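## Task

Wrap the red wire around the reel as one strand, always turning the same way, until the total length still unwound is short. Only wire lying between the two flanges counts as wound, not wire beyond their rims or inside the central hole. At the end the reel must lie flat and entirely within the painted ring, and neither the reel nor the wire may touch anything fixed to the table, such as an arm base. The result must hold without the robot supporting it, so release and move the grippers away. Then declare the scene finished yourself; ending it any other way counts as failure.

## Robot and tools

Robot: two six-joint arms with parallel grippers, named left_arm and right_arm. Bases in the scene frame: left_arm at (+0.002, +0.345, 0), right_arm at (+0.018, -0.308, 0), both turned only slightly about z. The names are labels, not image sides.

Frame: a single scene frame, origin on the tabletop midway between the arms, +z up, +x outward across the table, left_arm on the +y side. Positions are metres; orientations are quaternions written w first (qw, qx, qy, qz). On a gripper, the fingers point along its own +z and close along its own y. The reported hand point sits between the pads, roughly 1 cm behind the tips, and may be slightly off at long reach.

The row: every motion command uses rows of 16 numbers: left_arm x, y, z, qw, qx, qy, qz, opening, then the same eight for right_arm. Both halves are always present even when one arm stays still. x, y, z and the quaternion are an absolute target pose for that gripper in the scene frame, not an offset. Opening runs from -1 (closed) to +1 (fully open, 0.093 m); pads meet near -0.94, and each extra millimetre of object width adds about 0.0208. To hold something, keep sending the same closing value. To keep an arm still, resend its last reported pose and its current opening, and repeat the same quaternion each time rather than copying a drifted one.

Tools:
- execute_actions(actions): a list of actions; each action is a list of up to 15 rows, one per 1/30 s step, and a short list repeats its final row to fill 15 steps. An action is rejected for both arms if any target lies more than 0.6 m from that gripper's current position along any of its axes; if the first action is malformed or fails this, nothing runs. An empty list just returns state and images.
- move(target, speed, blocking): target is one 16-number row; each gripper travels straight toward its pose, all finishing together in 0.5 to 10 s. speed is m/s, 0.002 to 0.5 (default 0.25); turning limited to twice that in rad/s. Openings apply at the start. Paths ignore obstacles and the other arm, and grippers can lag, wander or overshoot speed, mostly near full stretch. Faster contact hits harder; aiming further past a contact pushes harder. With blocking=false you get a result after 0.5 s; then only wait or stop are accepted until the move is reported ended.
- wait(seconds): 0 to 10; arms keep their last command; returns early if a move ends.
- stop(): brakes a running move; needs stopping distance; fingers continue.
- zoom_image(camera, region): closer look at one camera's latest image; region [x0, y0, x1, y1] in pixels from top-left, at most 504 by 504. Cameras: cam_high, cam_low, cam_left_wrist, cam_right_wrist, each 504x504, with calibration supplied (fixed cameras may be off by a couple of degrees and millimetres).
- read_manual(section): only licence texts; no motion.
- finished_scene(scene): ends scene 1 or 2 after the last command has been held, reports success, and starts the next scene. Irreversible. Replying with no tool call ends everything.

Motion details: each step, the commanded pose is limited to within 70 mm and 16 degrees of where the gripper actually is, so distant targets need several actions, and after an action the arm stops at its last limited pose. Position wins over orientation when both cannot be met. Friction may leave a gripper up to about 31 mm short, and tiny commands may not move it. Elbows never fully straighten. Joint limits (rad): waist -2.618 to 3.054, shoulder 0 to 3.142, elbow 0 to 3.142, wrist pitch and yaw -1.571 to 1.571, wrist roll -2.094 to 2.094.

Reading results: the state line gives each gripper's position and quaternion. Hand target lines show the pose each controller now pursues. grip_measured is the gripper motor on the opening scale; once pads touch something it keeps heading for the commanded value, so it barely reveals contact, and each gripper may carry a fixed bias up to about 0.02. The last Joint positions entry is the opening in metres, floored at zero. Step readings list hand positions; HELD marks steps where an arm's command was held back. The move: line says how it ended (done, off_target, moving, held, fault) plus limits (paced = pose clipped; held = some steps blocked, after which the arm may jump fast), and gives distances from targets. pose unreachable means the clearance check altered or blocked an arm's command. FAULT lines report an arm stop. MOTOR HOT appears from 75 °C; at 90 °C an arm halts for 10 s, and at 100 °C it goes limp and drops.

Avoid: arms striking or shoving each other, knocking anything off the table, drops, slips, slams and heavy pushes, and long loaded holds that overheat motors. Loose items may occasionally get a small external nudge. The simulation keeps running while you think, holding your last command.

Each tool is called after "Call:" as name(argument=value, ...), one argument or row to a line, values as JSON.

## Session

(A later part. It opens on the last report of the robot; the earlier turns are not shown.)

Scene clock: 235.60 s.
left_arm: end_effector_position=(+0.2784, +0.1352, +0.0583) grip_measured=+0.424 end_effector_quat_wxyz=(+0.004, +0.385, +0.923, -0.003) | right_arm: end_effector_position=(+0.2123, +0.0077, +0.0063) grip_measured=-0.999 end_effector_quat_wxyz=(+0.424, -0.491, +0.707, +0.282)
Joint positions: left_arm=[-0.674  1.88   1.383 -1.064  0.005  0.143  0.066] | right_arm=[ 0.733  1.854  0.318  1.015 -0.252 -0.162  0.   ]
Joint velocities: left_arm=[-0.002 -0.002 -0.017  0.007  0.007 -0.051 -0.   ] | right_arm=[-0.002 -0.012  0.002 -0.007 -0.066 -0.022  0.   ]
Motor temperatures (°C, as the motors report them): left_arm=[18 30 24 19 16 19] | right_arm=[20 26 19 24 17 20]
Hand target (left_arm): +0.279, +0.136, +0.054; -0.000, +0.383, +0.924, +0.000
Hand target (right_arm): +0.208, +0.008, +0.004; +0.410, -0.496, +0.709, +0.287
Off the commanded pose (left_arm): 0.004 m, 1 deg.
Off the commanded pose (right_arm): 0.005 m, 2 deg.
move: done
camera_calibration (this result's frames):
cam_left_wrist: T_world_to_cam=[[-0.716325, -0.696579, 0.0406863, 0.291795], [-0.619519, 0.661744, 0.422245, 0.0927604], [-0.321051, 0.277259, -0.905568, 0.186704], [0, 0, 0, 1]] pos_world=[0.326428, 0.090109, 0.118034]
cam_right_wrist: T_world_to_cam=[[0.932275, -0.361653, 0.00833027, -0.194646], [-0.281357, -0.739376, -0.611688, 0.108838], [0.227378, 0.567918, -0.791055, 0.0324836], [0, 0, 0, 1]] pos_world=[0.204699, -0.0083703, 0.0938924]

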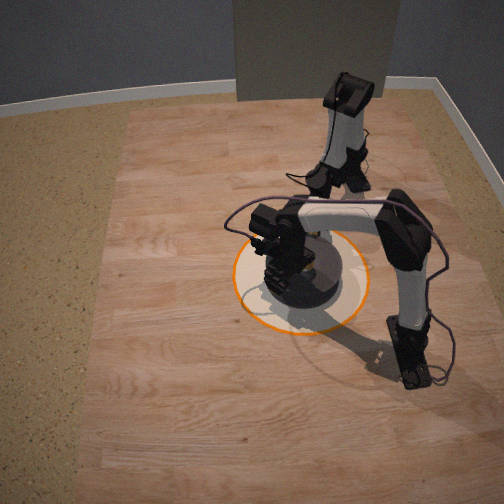

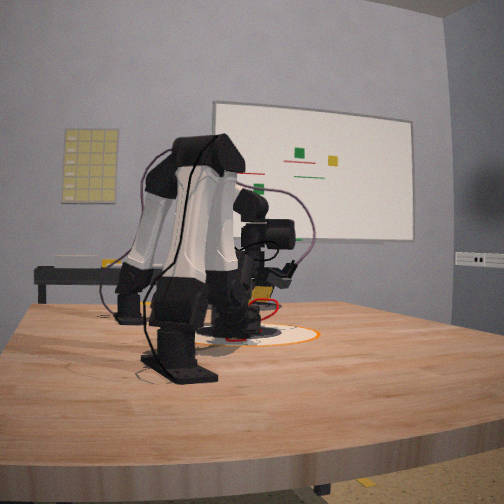

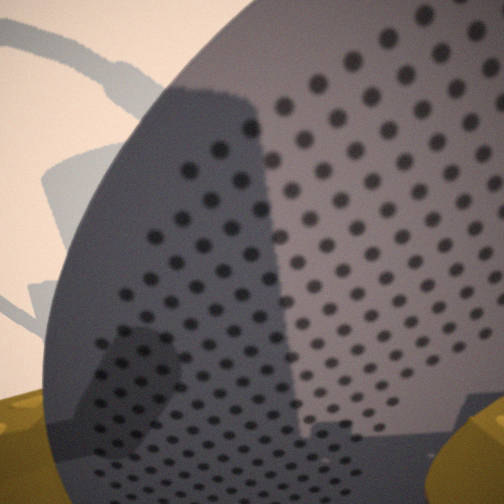

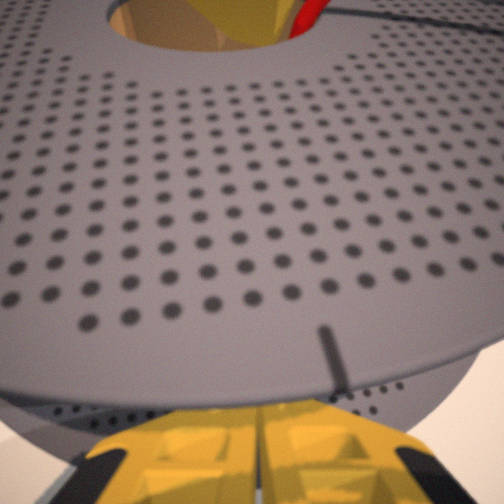

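Call:
move(
  target=[0.2533,0.160,0.057,0,0.1305,0.9914,0,0.30, 0.208,0.008,0.004,0.4096,-0.4967,0.7094,0.2868,-1],
  speed=0.08,
)

Call:
move(
  target=[0.2197,0.161,0.057,0,-0.1305,0.9914,0,0.30, 0.208,0.008,0.004,0.4096,-0.4967,0.7094,0.2868,-1],
  speed=0.08,
)

Scene clock: 264.23 s.
left_arm: end_effector_position=(+0.2498, +0.1546, +0.0573) grip_measured=+0.424 end_effector_quat_wxyz=(-0.011, +0.156, +0.988, -0.003) | right_arm: end_effector_position=(+0.2123, +0.0077, +0.0064) grip_measured=-0.999 end_effector_quat_wxyz=(+0.424, -0.491, +0.707, +0.282)
Joint positions: left_arm=[-0.674  1.777  1.247 -1.056  0.015 -0.333  0.066] | right_arm=[ 0.733  1.854  0.318  1.015 -0.252 -0.162  0.   ]
Joint velocities: left_arm=[-0.012 -0.007 -0.017 -0.051 -0.007 -0.007 -0.   ] | right_arm=[-0.017 -0.002 -0.007 -0.007 -0.022 -0.007  0.   ]
Motor temperatures (°C, as the motors report them): left_arm=[18 30 24 19 16 19] | right_arm=[20 27 19 25 17 20]
Hand target (left_arm): +0.254, +0.160, +0.057; -0.000, +0.131, +0.991, -0.000
Hand target (right_arm): +0.208, +0.008, +0.004; +0.410, -0.496, +0.709, +0.287
Off the commanded pose (left_arm): 0.006 m, 3 deg.
Off the commanded pose (right_arm): 0.005 m, 2 deg.
move: off_target (left_arm)
camera_calibration (this result's frames):
cam_left_wrist: T_world_to_cam=[[-0.316073, -0.947596, 0.0464825, 0.223394], [-0.84102, 0.302525, 0.448514, 0.171971], [-0.439072, 0.10267, -0.892566, 0.226972], [0, 0, 0, 1]] pos_world=[0.314897, 0.136358, 0.115072]
cam_right_wrist: T_world_to_cam=[[0.932274, -0.361656, 0.00844099, -0.194659], [-0.281213, -0.739192, -0.611976, 0.10892], [0.227564, 0.568155, -0.790831, 0.0325219], [0, 0, 0, 1]] pos_world=[0.204704, -0.00836443, 0.0940186]

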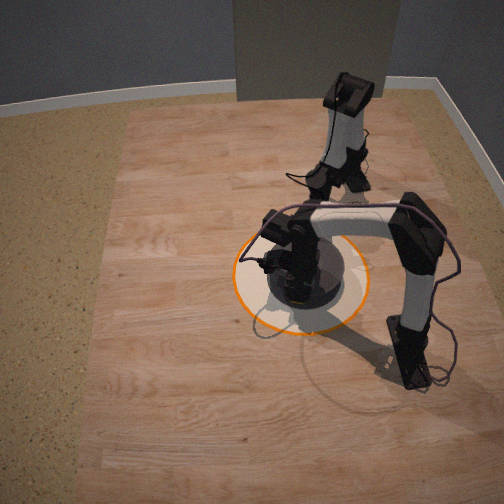

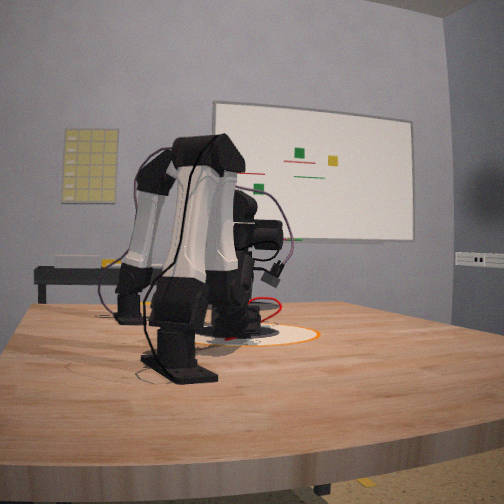

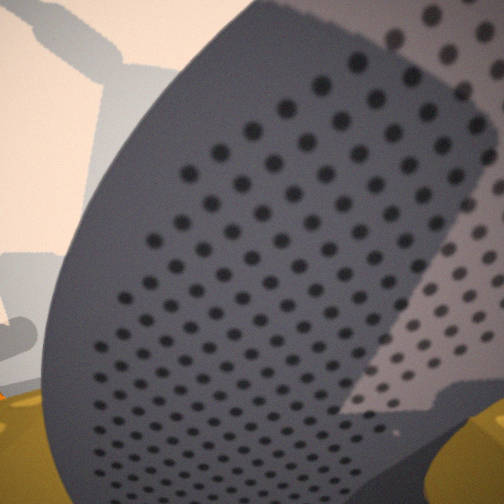

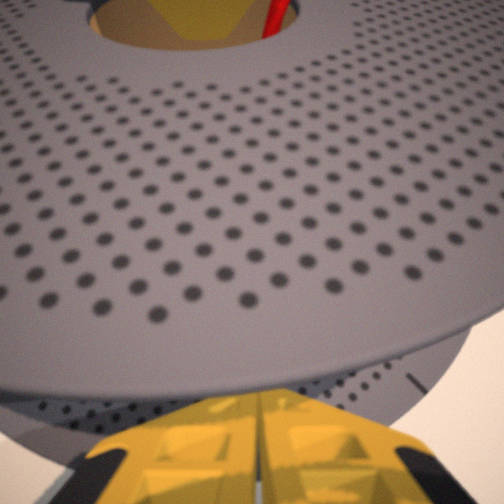

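Scene clock: 268.13 s.
left_arm: end_effector_position=(+0.2201, +0.1575, +0.0568) grip_measured=+0.424 end_effector_quat_wxyz=(-0.010, -0.114, +0.993, -0.005) | right_arm: end_effector_position=(+0.2123, +0.0076, +0.0062) grip_measured=-0.999 end_effector_quat_wxyz=(+0.424, -0.491, +0.707, +0.282)
Joint positions: left_arm=[-0.724  1.68   1.13  -1.029  0.021 -0.926  0.066] | right_arm=[ 0.733  1.854  0.318  1.014 -0.252 -0.162  0.   ]
Joint velocities: left_arm=[-0.007  0.002 -0.007 -0.081 -0.022  0.022  0.   ] | right_arm=[ 0.007  0.002  0.007 -0.037  0.007 -0.051  0.   ]
Motor temperatures (°C, as the motors report them): left_arm=[18 30 24 19 16 19] | right_arm=[20 27 19 25 17 20]
Hand target (left_arm): +0.220, +0.162, +0.057; -0.001, -0.130, +0.991, +0.000
Hand target (right_arm): +0.208, +0.008, +0.004; +0.410, -0.496, +0.709, +0.287
Off the commanded pose (left_arm): 0.004 m, 2 deg.
Off the commanded pose (right_arm): 0.005 m, 2 deg.
move: done
camera_calibration (this result's frames):
cam_left_wrist: T_world_to_cam=[[0.219266, -0.974655, 0.0443884, 0.103333], [-0.87539, -0.176438, 0.450068, 0.229358], [-0.430829, -0.137542, -0.89189, 0.249166], [0, 0, 0, 1]] pos_world=[0.285468, 0.175453, 0.114415]
cam_right_wrist: T_world_to_cam=[[0.932156, -0.361958, 0.00840126, -0.194667], [-0.281654, -0.739538, -0.611355, 0.108839], [0.227498, 0.567512, -0.791312, 0.0324688], [0, 0, 0, 1]] pos_world=[0.204729, -0.00839731, 0.0938677]

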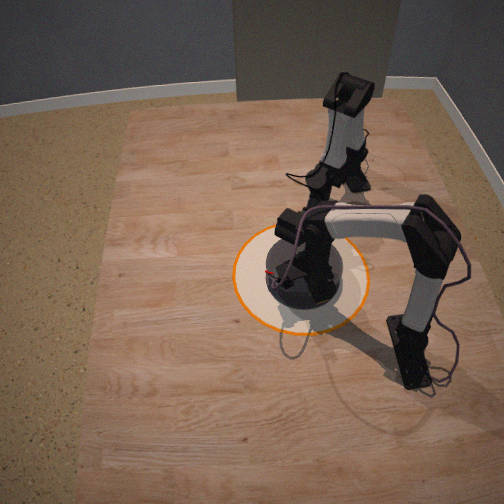

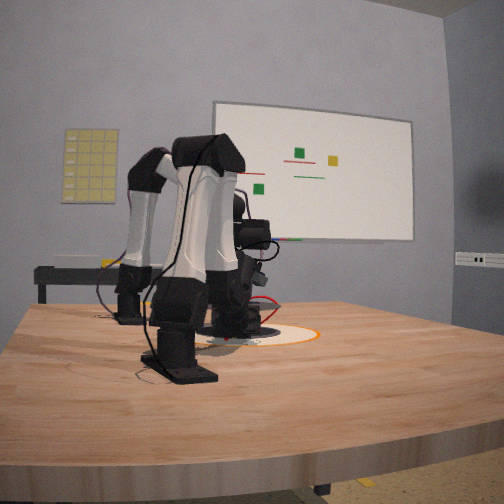

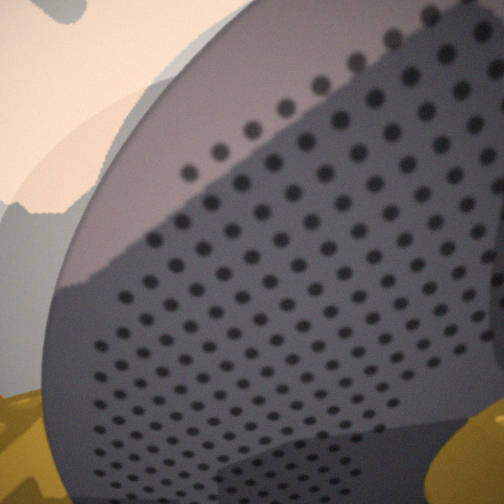

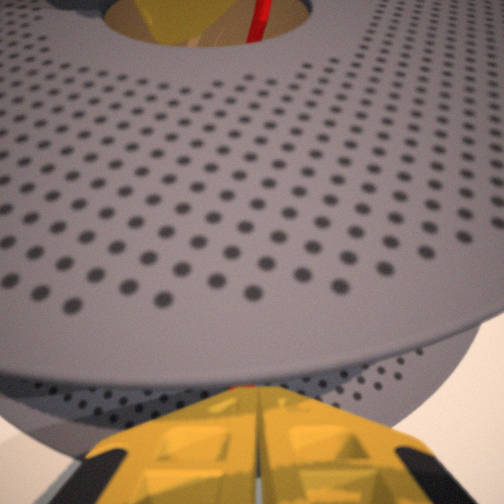

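Call:
move(
  target=[0.1915,0.1445,0.057,0,-0.3827,0.9239,0,0.30, 0.208,0.008,0.004,0.4096,-0.4967,0.7094,0.2868,-1],
  speed=0.08,
)

Call:
zoom_image(
  camera="cam_low",
  region=[170, 280, 310, 360],
)

Scene clock: 272.33 s.
left_arm: end_effector_position=(+0.1920, +0.1383, +0.0567) grip_measured=+0.425 end_effector_quat_wxyz=(-0.011, -0.366, +0.930, -0.005) | right_arm: end_effector_position=(+0.2139, +0.0091, +0.0098) grip_measured=-0.999 end_effector_quat_wxyz=(+0.431, -0.490, +0.703, +0.283)
Joint positions: left_arm=[-0.84   1.647  1.093 -1.016  0.025 -1.563  0.066] | right_arm=[ 0.733  1.854  0.318  1.032 -0.249 -0.162  0.   ]
Joint velocities: left_arm=[-0.012  0.007 -0.007 -0.051 -0.007 -0.007 -0.001] | right_arm=[-0.012 -0.012 -0.012 -0.007  0.007  0.037  0.   ]
Motor temperatures (°C, as the motors report them): left_arm=[18 30 24 19 16 19] | right_arm=[20 27 19 25 17 20]
Hand target (left_arm): +0.191, +0.145, +0.057; -0.000, -0.382, +0.924, +0.000
Hand target (right_arm): +0.208, +0.008, +0.004; +0.411, -0.496, +0.709, +0.287
Off the commanded pose (left_arm): 0.006 m, 2 deg.
Off the commanded pose (right_arm): 0.008 m, 3 deg.
move: off_target (right_arm)
camera_calibration (this result's frames):
cam_left_wrist: T_world_to_cam=[[0.675505, -0.736323, 0.0390058, -0.0294798], [-0.668765, -0.58953, 0.452999, 0.218709], [-0.310559, -0.332089, -0.890657, 0.238072], [0, 0, 0, 1]] pos_world=[0.240114, 0.18629, 0.114115]
cam_right_wrist: T_world_to_cam=[[0.931298, -0.363968, 0.0145447, -0.195529], [-0.275889, -0.730875, -0.624265, 0.11136], [0.237843, 0.577364, -0.781077, 0.0317165], [0, 0, 0, 1]] pos_world=[0.205275, -0.00808785, 0.0971353]

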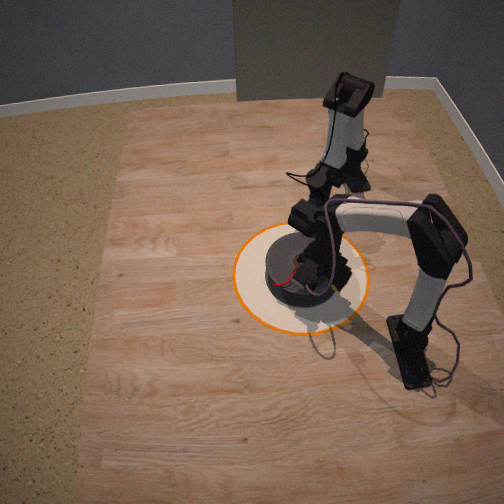

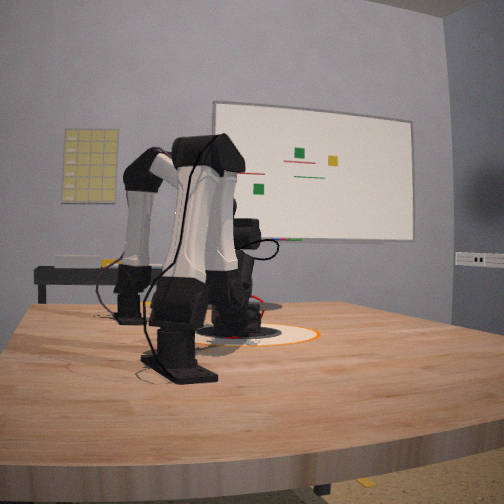

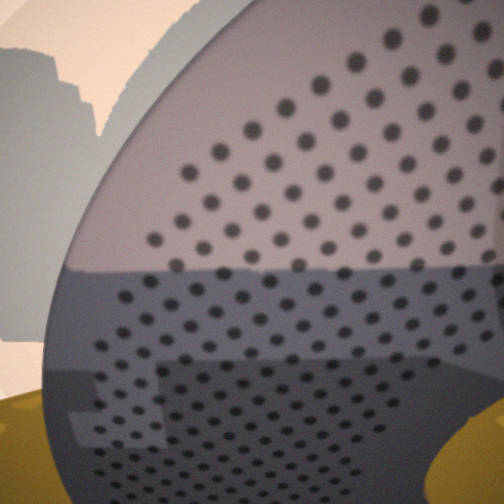

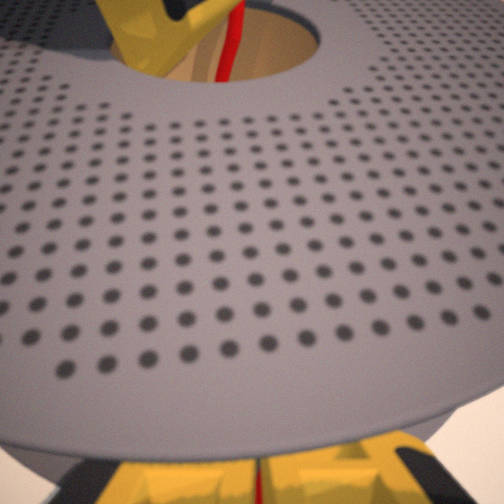

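Region (170, 280, 310, 360) of cam_low's 504x504 image, scaled by 3.600, with more detail than that image has; it fills the top 288 rows of this view, and the rest is white.

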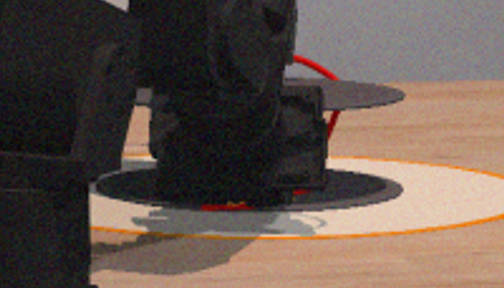

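Call:
move(
  target=[0.180,0.130,0.057,0,-0.537,0.8436,0,0.30, 0.208,0.006,0.006,0.4096,-0.4967,0.7094,0.2868,-1],
  speed=0.06,
)

Call:
zoom_image(
  camera="cam_low",
  region=[170, 280, 310, 360],
)

Scene clock: 276.30 s.
left_arm: end_effector_position=(+0.1806, +0.1278, +0.0567) grip_measured=+0.425 end_effector_quat_wxyz=(-0.007, -0.530, +0.848, -0.003) | right_arm: end_effector_position=(+0.2107, +0.0069, +0.0064) grip_measured=-0.999 end_effector_quat_wxyz=(+0.418, -0.493, +0.708, +0.283)
Joint positions: left_arm=[-0.901  1.647  1.093 -1.014  0.015 -1.99   0.066] | right_arm=[ 0.733  1.839  0.318  0.989 -0.257 -0.162  0.   ]
Joint velocities: left_arm=[ 0.007 -0.007  0.002  0.051  0.007  0.007 -0.001] | right_arm=[-0.002 -0.012 -0.002  0.007 -0.007  0.007  0.   ]
Motor temperatures (°C, as the motors report them): left_arm=[18 30 24 19 16 19] | right_arm=[20 27 19 25 17 20]
Hand target (left_arm): +0.180, +0.130, +0.057; -0.000, -0.537, +0.844, +0.000
Hand target (right_arm): +0.208, +0.006, +0.006; +0.410, -0.496, +0.709, +0.287
Off the commanded pose (left_arm): 0.002 m, 1 deg.
Off the commanded pose (right_arm): 0.003 m, 1 deg.
move: done
camera_calibration (this result's frames):
cam_left_wrist: T_world_to_cam=[[0.894344, -0.446064, 0.0342916, -0.105852], [-0.413456, -0.794816, 0.44421, 0.185486], [-0.17089, -0.411454, -0.895266, 0.216172], [0, 0, 0, 1]] pos_world=[0.2083, 0.189155, 0.114766]
cam_right_wrist: T_world_to_cam=[[0.933866, -0.357613, 0.00282663, -0.193725], [-0.28337, -0.744765, -0.604174, 0.10829], [0.218166, 0.563416, -0.796847, 0.0354282], [0, 0, 0, 1]] pos_world=[0.20387, -0.00858925, 0.0942043]

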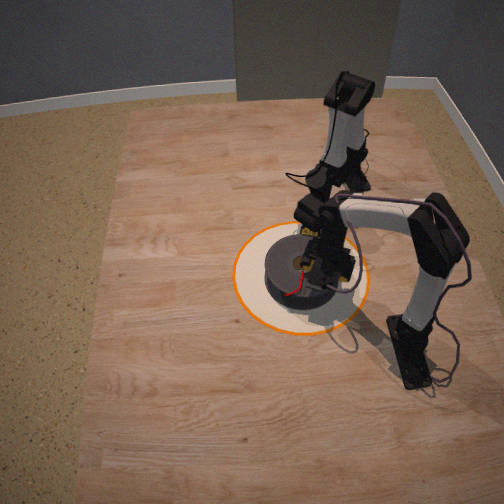

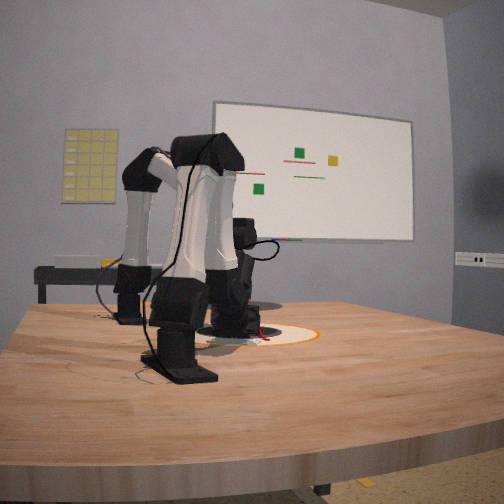

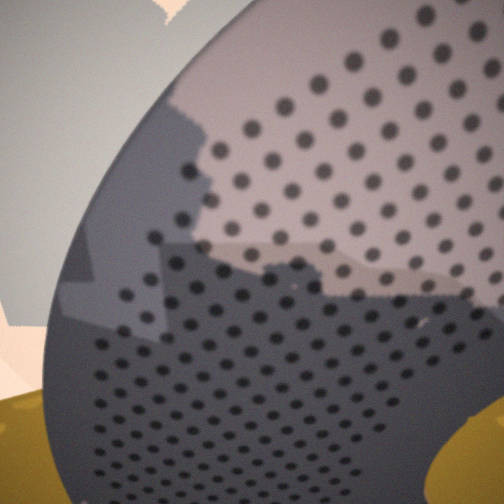

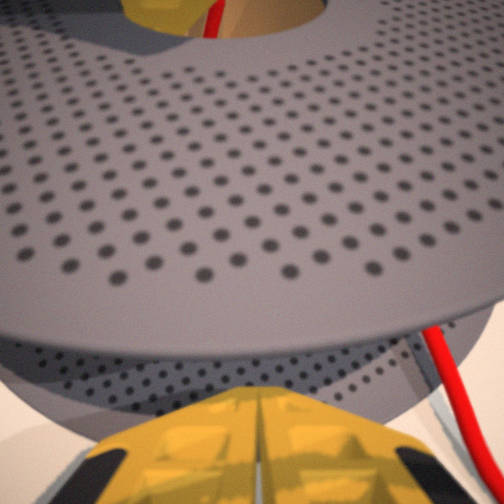

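Region (170, 280, 310, 360) of cam_low's 504x504 image, scaled by 3.600, with more detail than that image has; it fills the top 288 rows of this view, and the rest is white.

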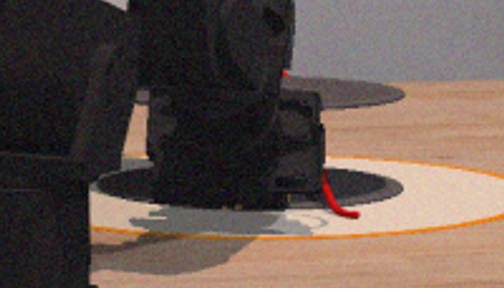

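Call:
move(
  target=[0.180,0.129,0.057,0,-0.530,0.848,0,0.30, 0.205,-0.012,0.035,0.4096,-0.4967,0.7094,0.2868,-1],
  speed=0.1,
)

Call:
move(
  target=[0.180,0.129,0.057,0,-0.530,0.848,0,0.30, 0.268,-0.028,0.035,0.3686,-0.5851,0.6385,0.3378,-1],
  speed=0.15,
)

Scene clock: 282.67 s.
left_arm: end_effector_position=(+0.1806, +0.1278, +0.0567) grip_measured=+0.425 end_effector_quat_wxyz=(-0.007, -0.531, +0.848, -0.002) | right_arm: end_effector_position=(+0.2082, -0.0050, +0.0383) grip_measured=-0.999 end_effector_quat_wxyz=(+0.417, -0.495, +0.706, +0.288)
Joint positions: left_arm=[-0.901  1.647  1.093 -1.014  0.014 -1.993  0.066] | right_arm=[ 0.698  1.599  0.304  0.761 -0.299 -0.179  0.   ]
Joint velocities: left_arm=[-0.002 -0.017  0.007  0.066 -0.066 -0.051  0.   ] | right_arm=[ 0.012 -0.012  0.007 -0.051 -0.051  0.066  0.   ]
Motor temperatures (°C, as the motors report them): left_arm=[18 30 24 19 16 19] | right_arm=[20 27 19 26 17 20]
Hand target (left_arm): +0.180, +0.129, +0.057; -0.000, -0.530, +0.848, -0.000
Hand target (right_arm): +0.205, -0.011, +0.035; +0.410, -0.496, +0.709, +0.288
Off the commanded pose (left_arm): 0.001 m, 1 deg.
Off the commanded pose (right_arm): 0.008 m, 1 deg.
move: done
camera_calibration (this result's frames):
cam_left_wrist: T_world_to_cam=[[0.895175, -0.444373, 0.0345637, -0.106241], [-0.412185, -0.795831, 0.443573, 0.185441], [-0.169605, -0.411322, -0.895572, 0.215947], [0, 0, 0, 1]] pos_world=[0.208166, 0.189193, 0.114811]
cam_right_wrist: T_world_to_cam=[[0.937331, -0.348417, -0.0040496, -0.196157], [-0.279139, -0.743897, -0.607206, 0.117192], [0.208549, 0.570284, -0.794534, 0.0700255], [0, 0, 0, 1]] pos_world=[0.201973, -0.0211004, 0.126003]

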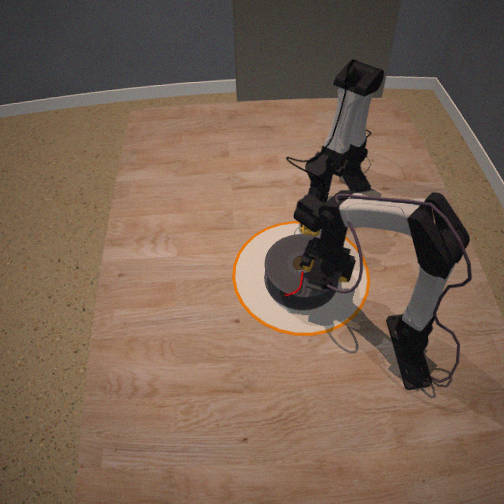

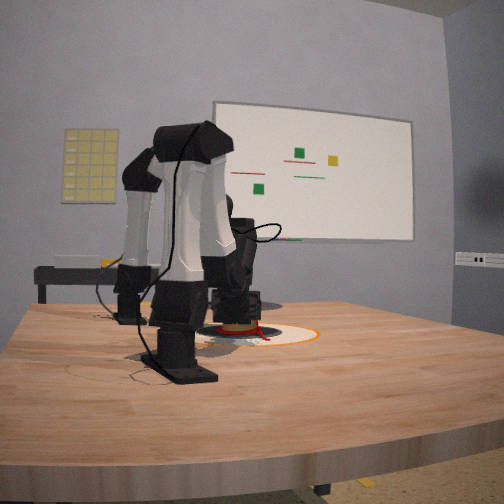

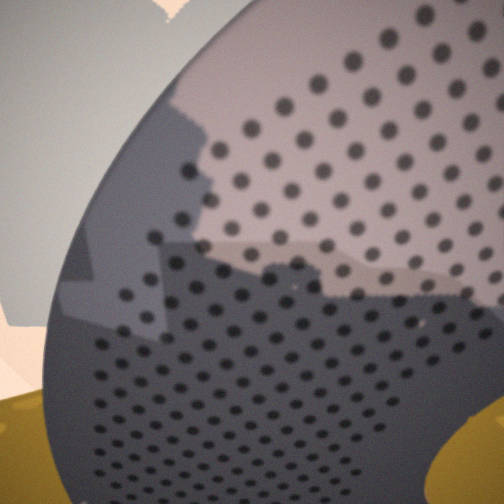

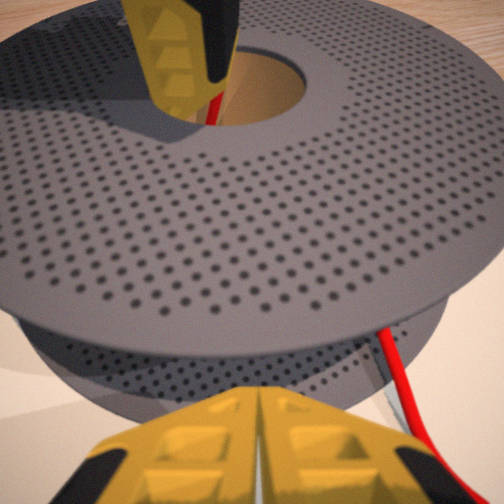

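Scene clock: 284.23 s.
left_arm: end_effector_position=(+0.1806, +0.1278, +0.0567) grip_measured=+0.425 end_effector_quat_wxyz=(-0.007, -0.531, +0.848, -0.002) | right_arm: end_effector_position=(+0.2635, -0.0277, +0.0381) grip_measured=-0.999 end_effector_quat_wxyz=(+0.375, -0.581, +0.638, +0.340)
Joint positions: left_arm=[-0.901  1.647  1.093 -1.014  0.014 -1.993  0.066] | right_arm=[ 0.351  1.736  0.562  0.41  -0.79  -0.6    0.   ]
Joint velocities: left_arm=[ 0.007 -0.007  0.002  0.007 -0.051 -0.007  0.   ] | right_arm=[ 0.022 -0.012  0.007  0.037 -0.037 -0.066  0.   ]
Motor temperatures (°C, as the motors report them): left_arm=[18 29 24 19 16 19] | right_arm=[20 27 19 26 17 20]
Hand target (left_arm): +0.180, +0.129, +0.057; -0.000, -0.530, +0.848, -0.000
Hand target (right_arm): +0.267, -0.027, +0.037; +0.371, -0.580, +0.638, +0.344
Off the commanded pose (left_arm): 0.001 m, 1 deg.
Off the commanded pose (right_arm): 0.005 m, 1 deg.
move: done
camera_calibration (this result's frames):
cam_left_wrist: T_world_to_cam=[[0.895175, -0.444373, 0.0345637, -0.106241], [-0.412185, -0.795831, 0.443573, 0.185441], [-0.169605, -0.411322, -0.895572, 0.215947], [0, 0, 0, 1]] pos_world=[0.208166, 0.189193, 0.114811]
cam_right_wrist: T_world_to_cam=[[0.995081, -0.098819, -0.00695147, -0.264126], [-0.0827345, -0.790417, -0.606956, 0.0625689], [0.0544842, 0.604545, -0.794705, 0.112797], [0, 0, 0, 1]] pos_world=[0.261858, -0.0448363, 0.125781]

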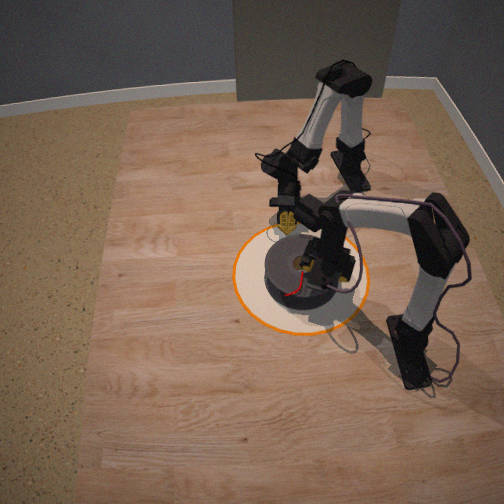

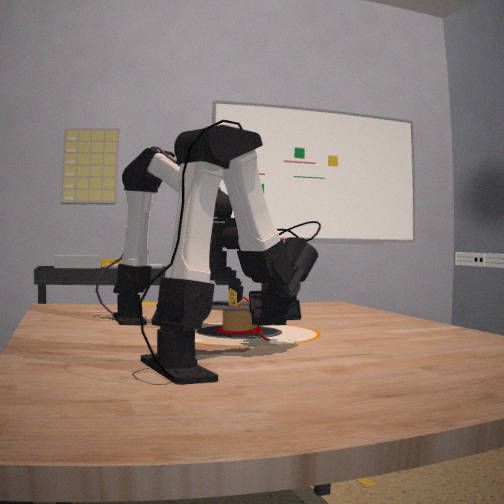

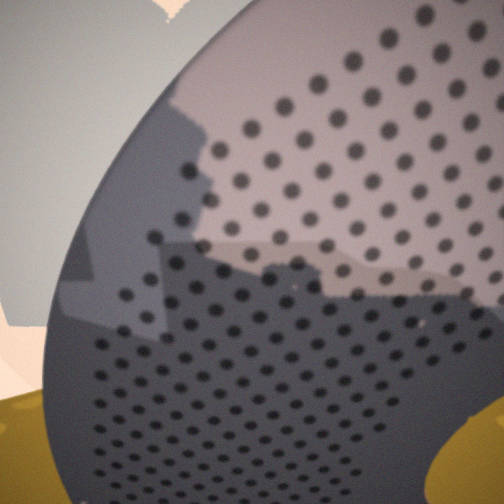

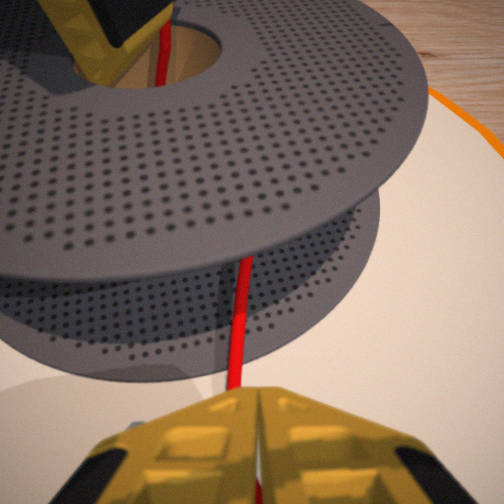

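Call:
move(
  target=[0.180,0.129,0.058,0,-0.530,0.848,0,1.0, 0.300,-0.028,0.035,0.3686,-0.5851,0.6385,0.3378,-1],
  speed=0.1,
)

Call:
move(
  target=[0.180,0.129,0.108,0,-0.530,0.848,0,1.0, 0.296,-0.005,0.024,0.3686,-0.5851,0.6385,0.3378,-1],
  speed=0.12,
)

Call:
move(
  target=[0.237,0.165,0.108,0,0,1,0,1.0, 0.296,-0.005,0.024,0.3686,-0.5851,0.6385,0.3378,-1],
  speed=0.4,
)

Call:
move(
  target=[0.289,0.141,0.10,0,0.4226,0.9063,0,1.0, 0.296,-0.005,0.024,0.3686,-0.5851,0.6385,0.3378,-1],
  speed=0.3,
)

Scene clock: 287.60 s.
left_arm: end_effector_position=(+0.1810, +0.1279, +0.0566) grip_measured=+0.991 end_effector_quat_wxyz=(-0.006, -0.531, +0.847, -0.003) | right_arm: end_effector_position=(+0.2959, -0.0278, +0.0361) grip_measured=-0.999 end_effector_quat_wxyz=(+0.373, -0.585, +0.638, +0.334)
Joint positions: left_arm=[-0.901  1.647  1.093 -1.014  0.012 -1.993  0.093] | right_arm=[ 0.3    1.821  0.696  0.309 -0.817 -0.671  0.   ]
Joint velocities: left_arm=[ 0.017 -0.007 -0.012  0.037  0.022 -0.037 -0.   ] | right_arm=[-0.017 -0.007  0.007 -0.066 -0.022 -0.051  0.   ]
Motor temperatures (°C, as the motors report them): left_arm=[18 29 24 19 16 19] | right_arm=[20 27 20 26 17 20]
Hand target (left_arm): +0.180, +0.129, +0.058; +0.000, -0.530, +0.848, +0.000
Hand target (right_arm): +0.300, -0.028, +0.035; -0.369, +0.584, -0.639, -0.339
Off the commanded pose (left_arm): 0.002 m, 1 deg.
Off the commanded pose (right_arm): 0.004 m, 1 deg.
move: done
camera_calibration (this result's frames):
cam_left_wrist: T_world_to_cam=[[0.895438, -0.443715, 0.0361711, -0.106788], [-0.412561, -0.796543, 0.441942, 0.185949], [-0.167284, -0.410655, -0.896314, 0.215593], [0, 0, 0, 1]] pos_world=[0.208403, 0.189267, 0.114923]
cam_right_wrist: T_world_to_cam=[[0.995382, -0.0959914, 0.000462864, -0.296695], [-0.0767741, -0.798985, -0.59643, 0.0616028], [0.057622, 0.593641, -0.802665, 0.108587], [0, 0, 0, 1]] pos_world=[0.293797, -0.0437221, 0.124038]

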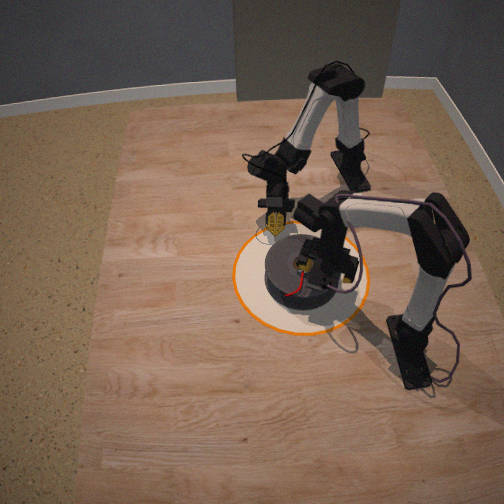

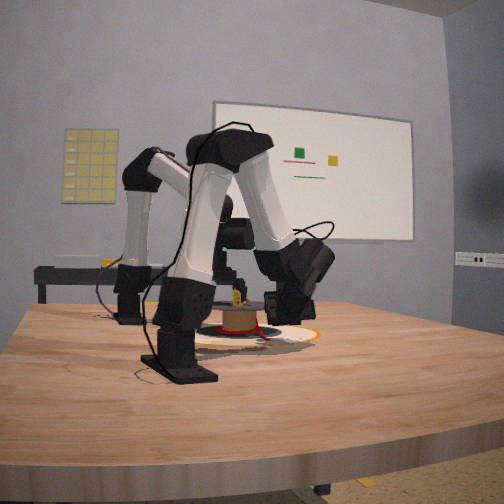

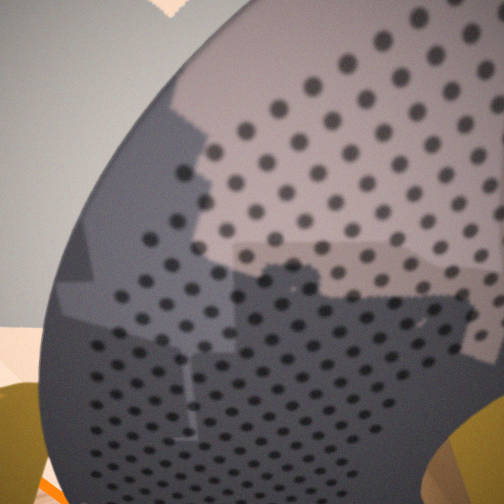

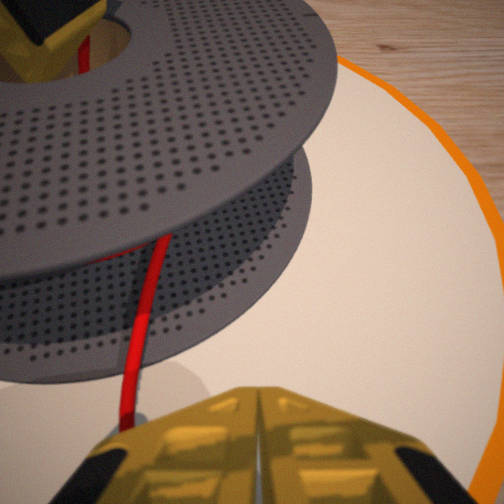

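Scene clock: 288.63 s.
left_arm: end_effector_position=(+0.1800, +0.1293, +0.0990) grip_measured=+0.991 end_effector_quat_wxyz=(-0.007, -0.531, +0.847, +0.007) | right_arm: end_effector_position=(+0.2874, -0.0127, +0.0205) grip_measured=-0.999 end_effector_quat_wxyz=(+0.358, -0.584, +0.643, +0.342)
Joint positions: left_arm=[-0.901  1.622  1.239 -1.205  0.011 -1.993  0.093] | right_arm=[ 0.354  1.883  0.696  0.377 -0.791 -0.616  0.   ]
Joint velocities: left_arm=[ 0.002 -0.007 -0.002 -0.037 -0.022 -0.037 -0.001] | right_arm=[ 0.002  0.017 -0.002 -0.066 -0.037  0.051  0.   ]
Motor temperatures (°C, as the motors report them): left_arm=[18 29 24 19 16 19] | right_arm=[20 27 20 26 17 20]
Hand target (left_arm): +0.180, +0.129, +0.108; +0.000, -0.530, +0.848, -0.000
Hand target (right_arm): +0.295, -0.006, +0.024; +0.368, -0.586, +0.639, +0.337
Off the commanded pose (left_arm): 0.009 m, 1 deg.
Off the commanded pose (right_arm): 0.012 m, 1 deg.
move: off_target (right_arm)
camera_calibration (this result's frames):
cam_left_wrist: T_world_to_cam=[[0.895779, -0.444142, 0.0178197, -0.104966], [-0.407005, -0.803444, 0.434539, 0.168488], [-0.17868, -0.396504, -0.900477, 0.254602], [0, 0, 0, 1]] pos_world=[0.208095, 0.189701, 0.157919]
cam_right_wrist: T_world_to_cam=[[0.995566, -0.0884432, -0.032046, -0.286028], [-0.0904177, -0.805675, -0.585417, 0.0673069], [0.0259575, 0.585719, -0.810099, 0.0967265], [0, 0, 0, 1]] pos_world=[0.288335, -0.0277243, 0.108595]

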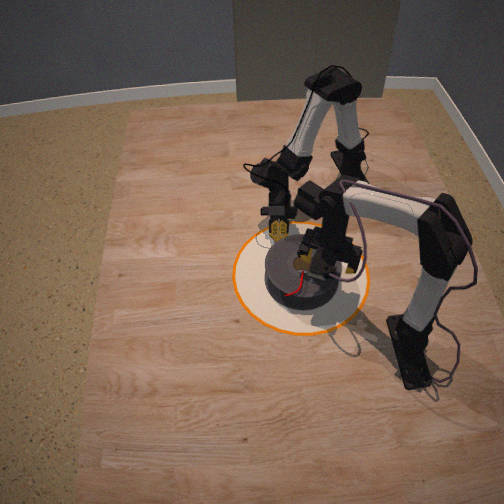

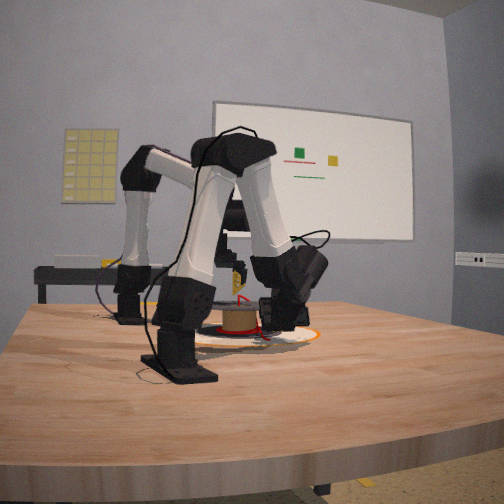

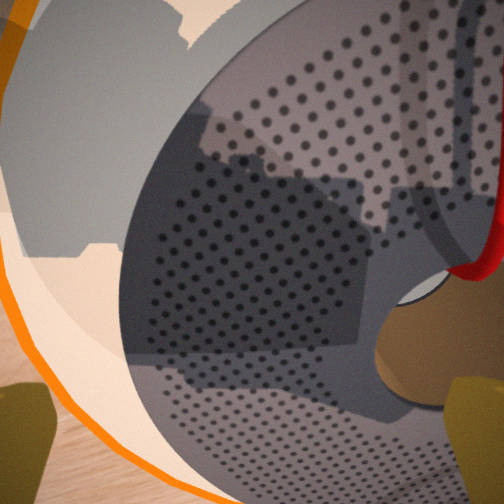

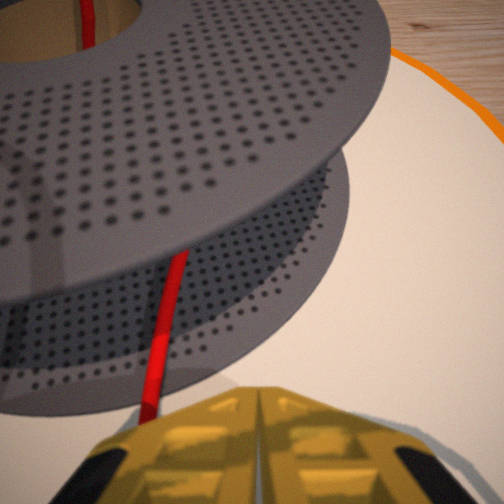

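Scene clock: 290.73 s.
left_arm: end_effector_position=(+0.2343, +0.1614, +0.1091) grip_measured=+0.991 end_effector_quat_wxyz=(+0.006, +0.000, +1.000, -0.009) | right_arm: end_effector_position=(+0.2878, -0.0125, +0.0209) grip_measured=-0.999 end_effector_quat_wxyz=(+0.359, -0.583, +0.644, +0.342)
Joint positions: left_arm=[-0.692  1.646  1.305 -1.21   0.007 -0.664  0.093] | right_arm=[ 0.354  1.883  0.696  0.38  -0.791 -0.613  0.   ]
Joint velocities: left_arm=[ 0.027 -0.002 -0.002  0.007 -0.007  0.022 -0.   ] | right_arm=[-0.012  0.002 -0.012  0.007 -0.051 -0.081  0.   ]
Motor temperatures (°C, as the motors report them): left_arm=[18 29 24 19 16 19] | right_arm=[20 27 20 26 17 20]
Hand target (left_arm): +0.237, +0.163, +0.108; +0.001, -0.000, +1.000, -0.001
Hand target (right_arm): +0.296, -0.005, +0.024; +0.369, -0.585, +0.639, +0.338
Off the commanded pose (left_arm): 0.005 m, 1 deg.
Off the commanded pose (right_arm): 0.012 m, 1 deg.
move: off_target (right_arm)
camera_calibration (this result's frames):
cam_left_wrist: T_world_to_cam=[[-0.00954875, -0.998412, 0.055527, 0.157906], [-0.906993, 0.0320288, 0.419927, 0.195986], [-0.421038, -0.0463528, -0.905858, 0.286944], [0, 0, 0, 1]] pos_world=[0.30008, 0.164679, 0.168862]
cam_right_wrist: T_world_to_cam=[[0.995438, -0.089928, -0.0318721, -0.286389], [-0.0914649, -0.80441, -0.586991, 0.0681553], [0.0271487, 0.587229, -0.808965, 0.0965967], [0, 0, 0, 1]] pos_world=[0.288694, -0.027654, 0.109022]

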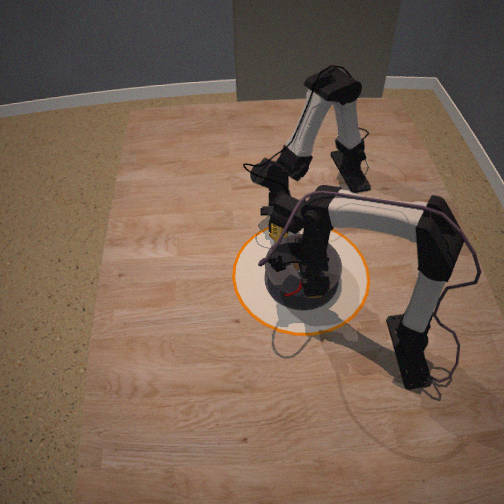

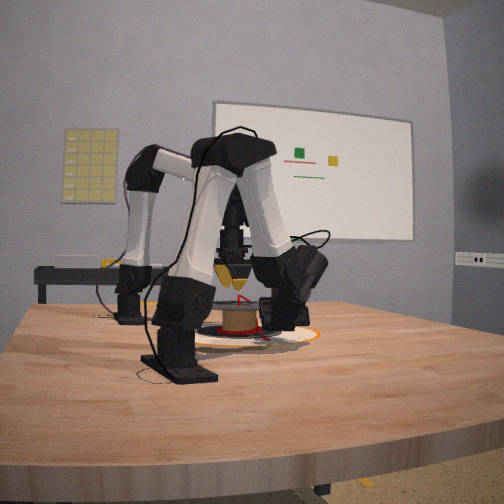

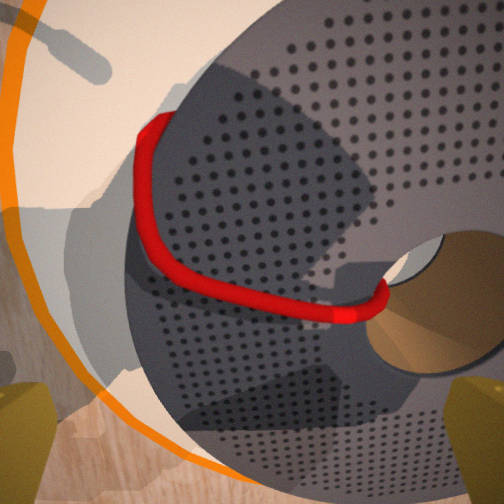

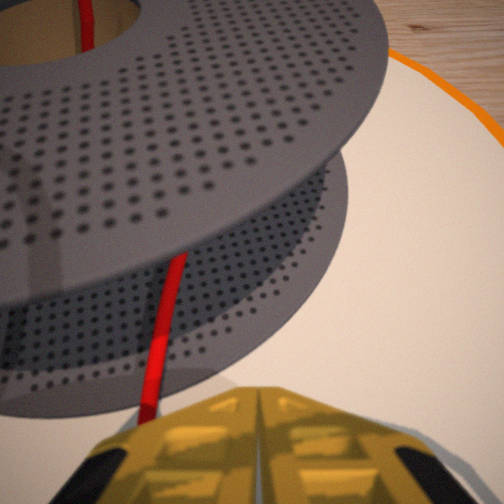

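Scene clock: 292.80 s.
left_arm: end_effector_position=(+0.2856, +0.1371, +0.1022) grip_measured=+0.991 end_effector_quat_wxyz=(+0.008, +0.423, +0.906, -0.005) | right_arm: end_effector_position=(+0.2878, -0.0125, +0.0209) grip_measured=-0.999 end_effector_quat_wxyz=(+0.359, -0.583, +0.644, +0.342)
Joint positions: left_arm=[-0.656  1.861  1.534 -1.226  0.007  0.244  0.093] | right_arm=[ 0.354  1.883  0.696  0.38  -0.791 -0.613  0.   ]
Joint velocities: left_arm=[-0.002  0.017  0.002 -0.037 -0.037 -0.007  0.001] | right_arm=[ 0.002 -0.007 -0.007  0.051 -0.007  0.007  0.   ]
Motor temperatures (°C, as the motors report them): left_arm=[18 29 24 19 16 19] | right_arm=[20 27 20 26 17 20]
Hand target (left_arm): +0.289, +0.140, +0.101; +0.001, +0.423, +0.906, -0.000
Hand target (right_arm): +0.296, -0.005, +0.024; +0.369, -0.585, +0.639, +0.338
Off the commanded pose (left_arm): 0.006 m, 1 deg.
Off the commanded pose (right_arm): 0.012 m, 1 deg.
move: off_target (right_arm)
camera_calibration (this result's frames):
cam_left_wrist: T_world_to_cam=[[-0.771988, -0.63437, 0.0401045, 0.303918], [-0.565085, 0.713826, 0.41368, 0.0556779], [-0.291054, 0.296693, -0.909539, 0.217385], [0, 0, 0, 1]] pos_world=[0.329354, 0.0885554, 0.162499]
cam_right_wrist: T_world_to_cam=[[0.995438, -0.089928, -0.0318721, -0.286389], [-0.0914649, -0.80441, -0.586991, 0.0681553], [0.0271487, 0.587229, -0.808965, 0.0965967], [0, 0, 0, 1]] pos_world=[0.288694, -0.027654, 0.109022]

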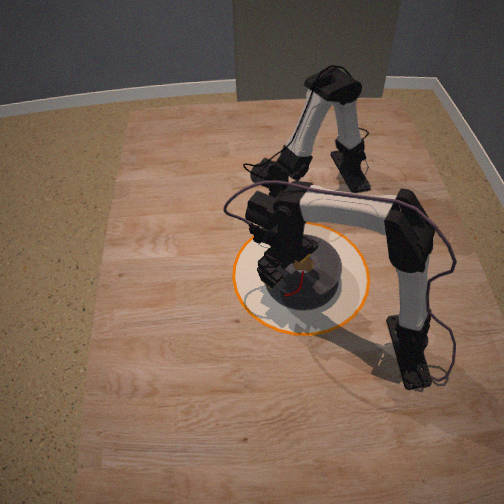

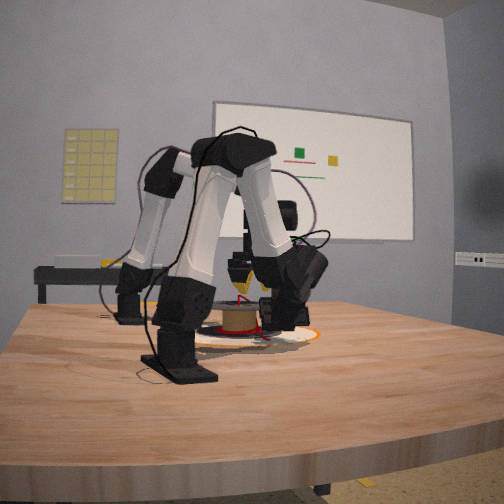

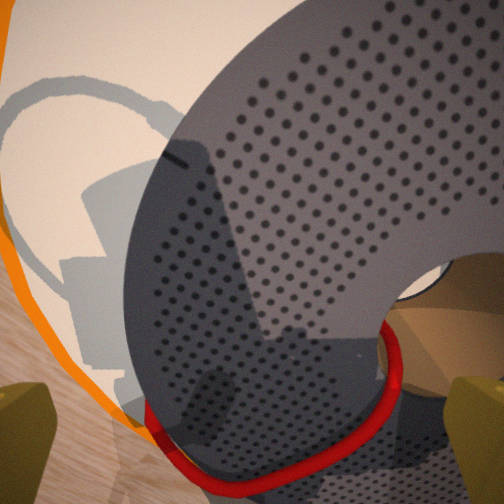

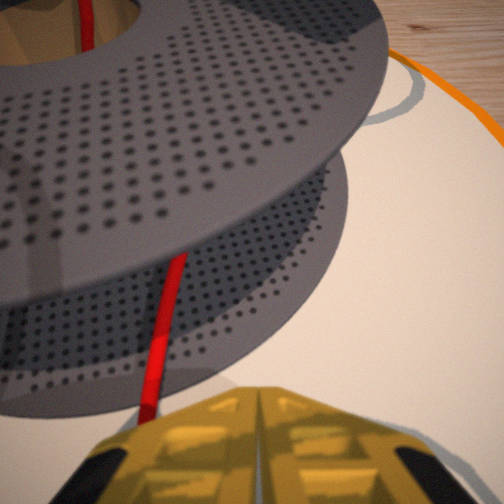

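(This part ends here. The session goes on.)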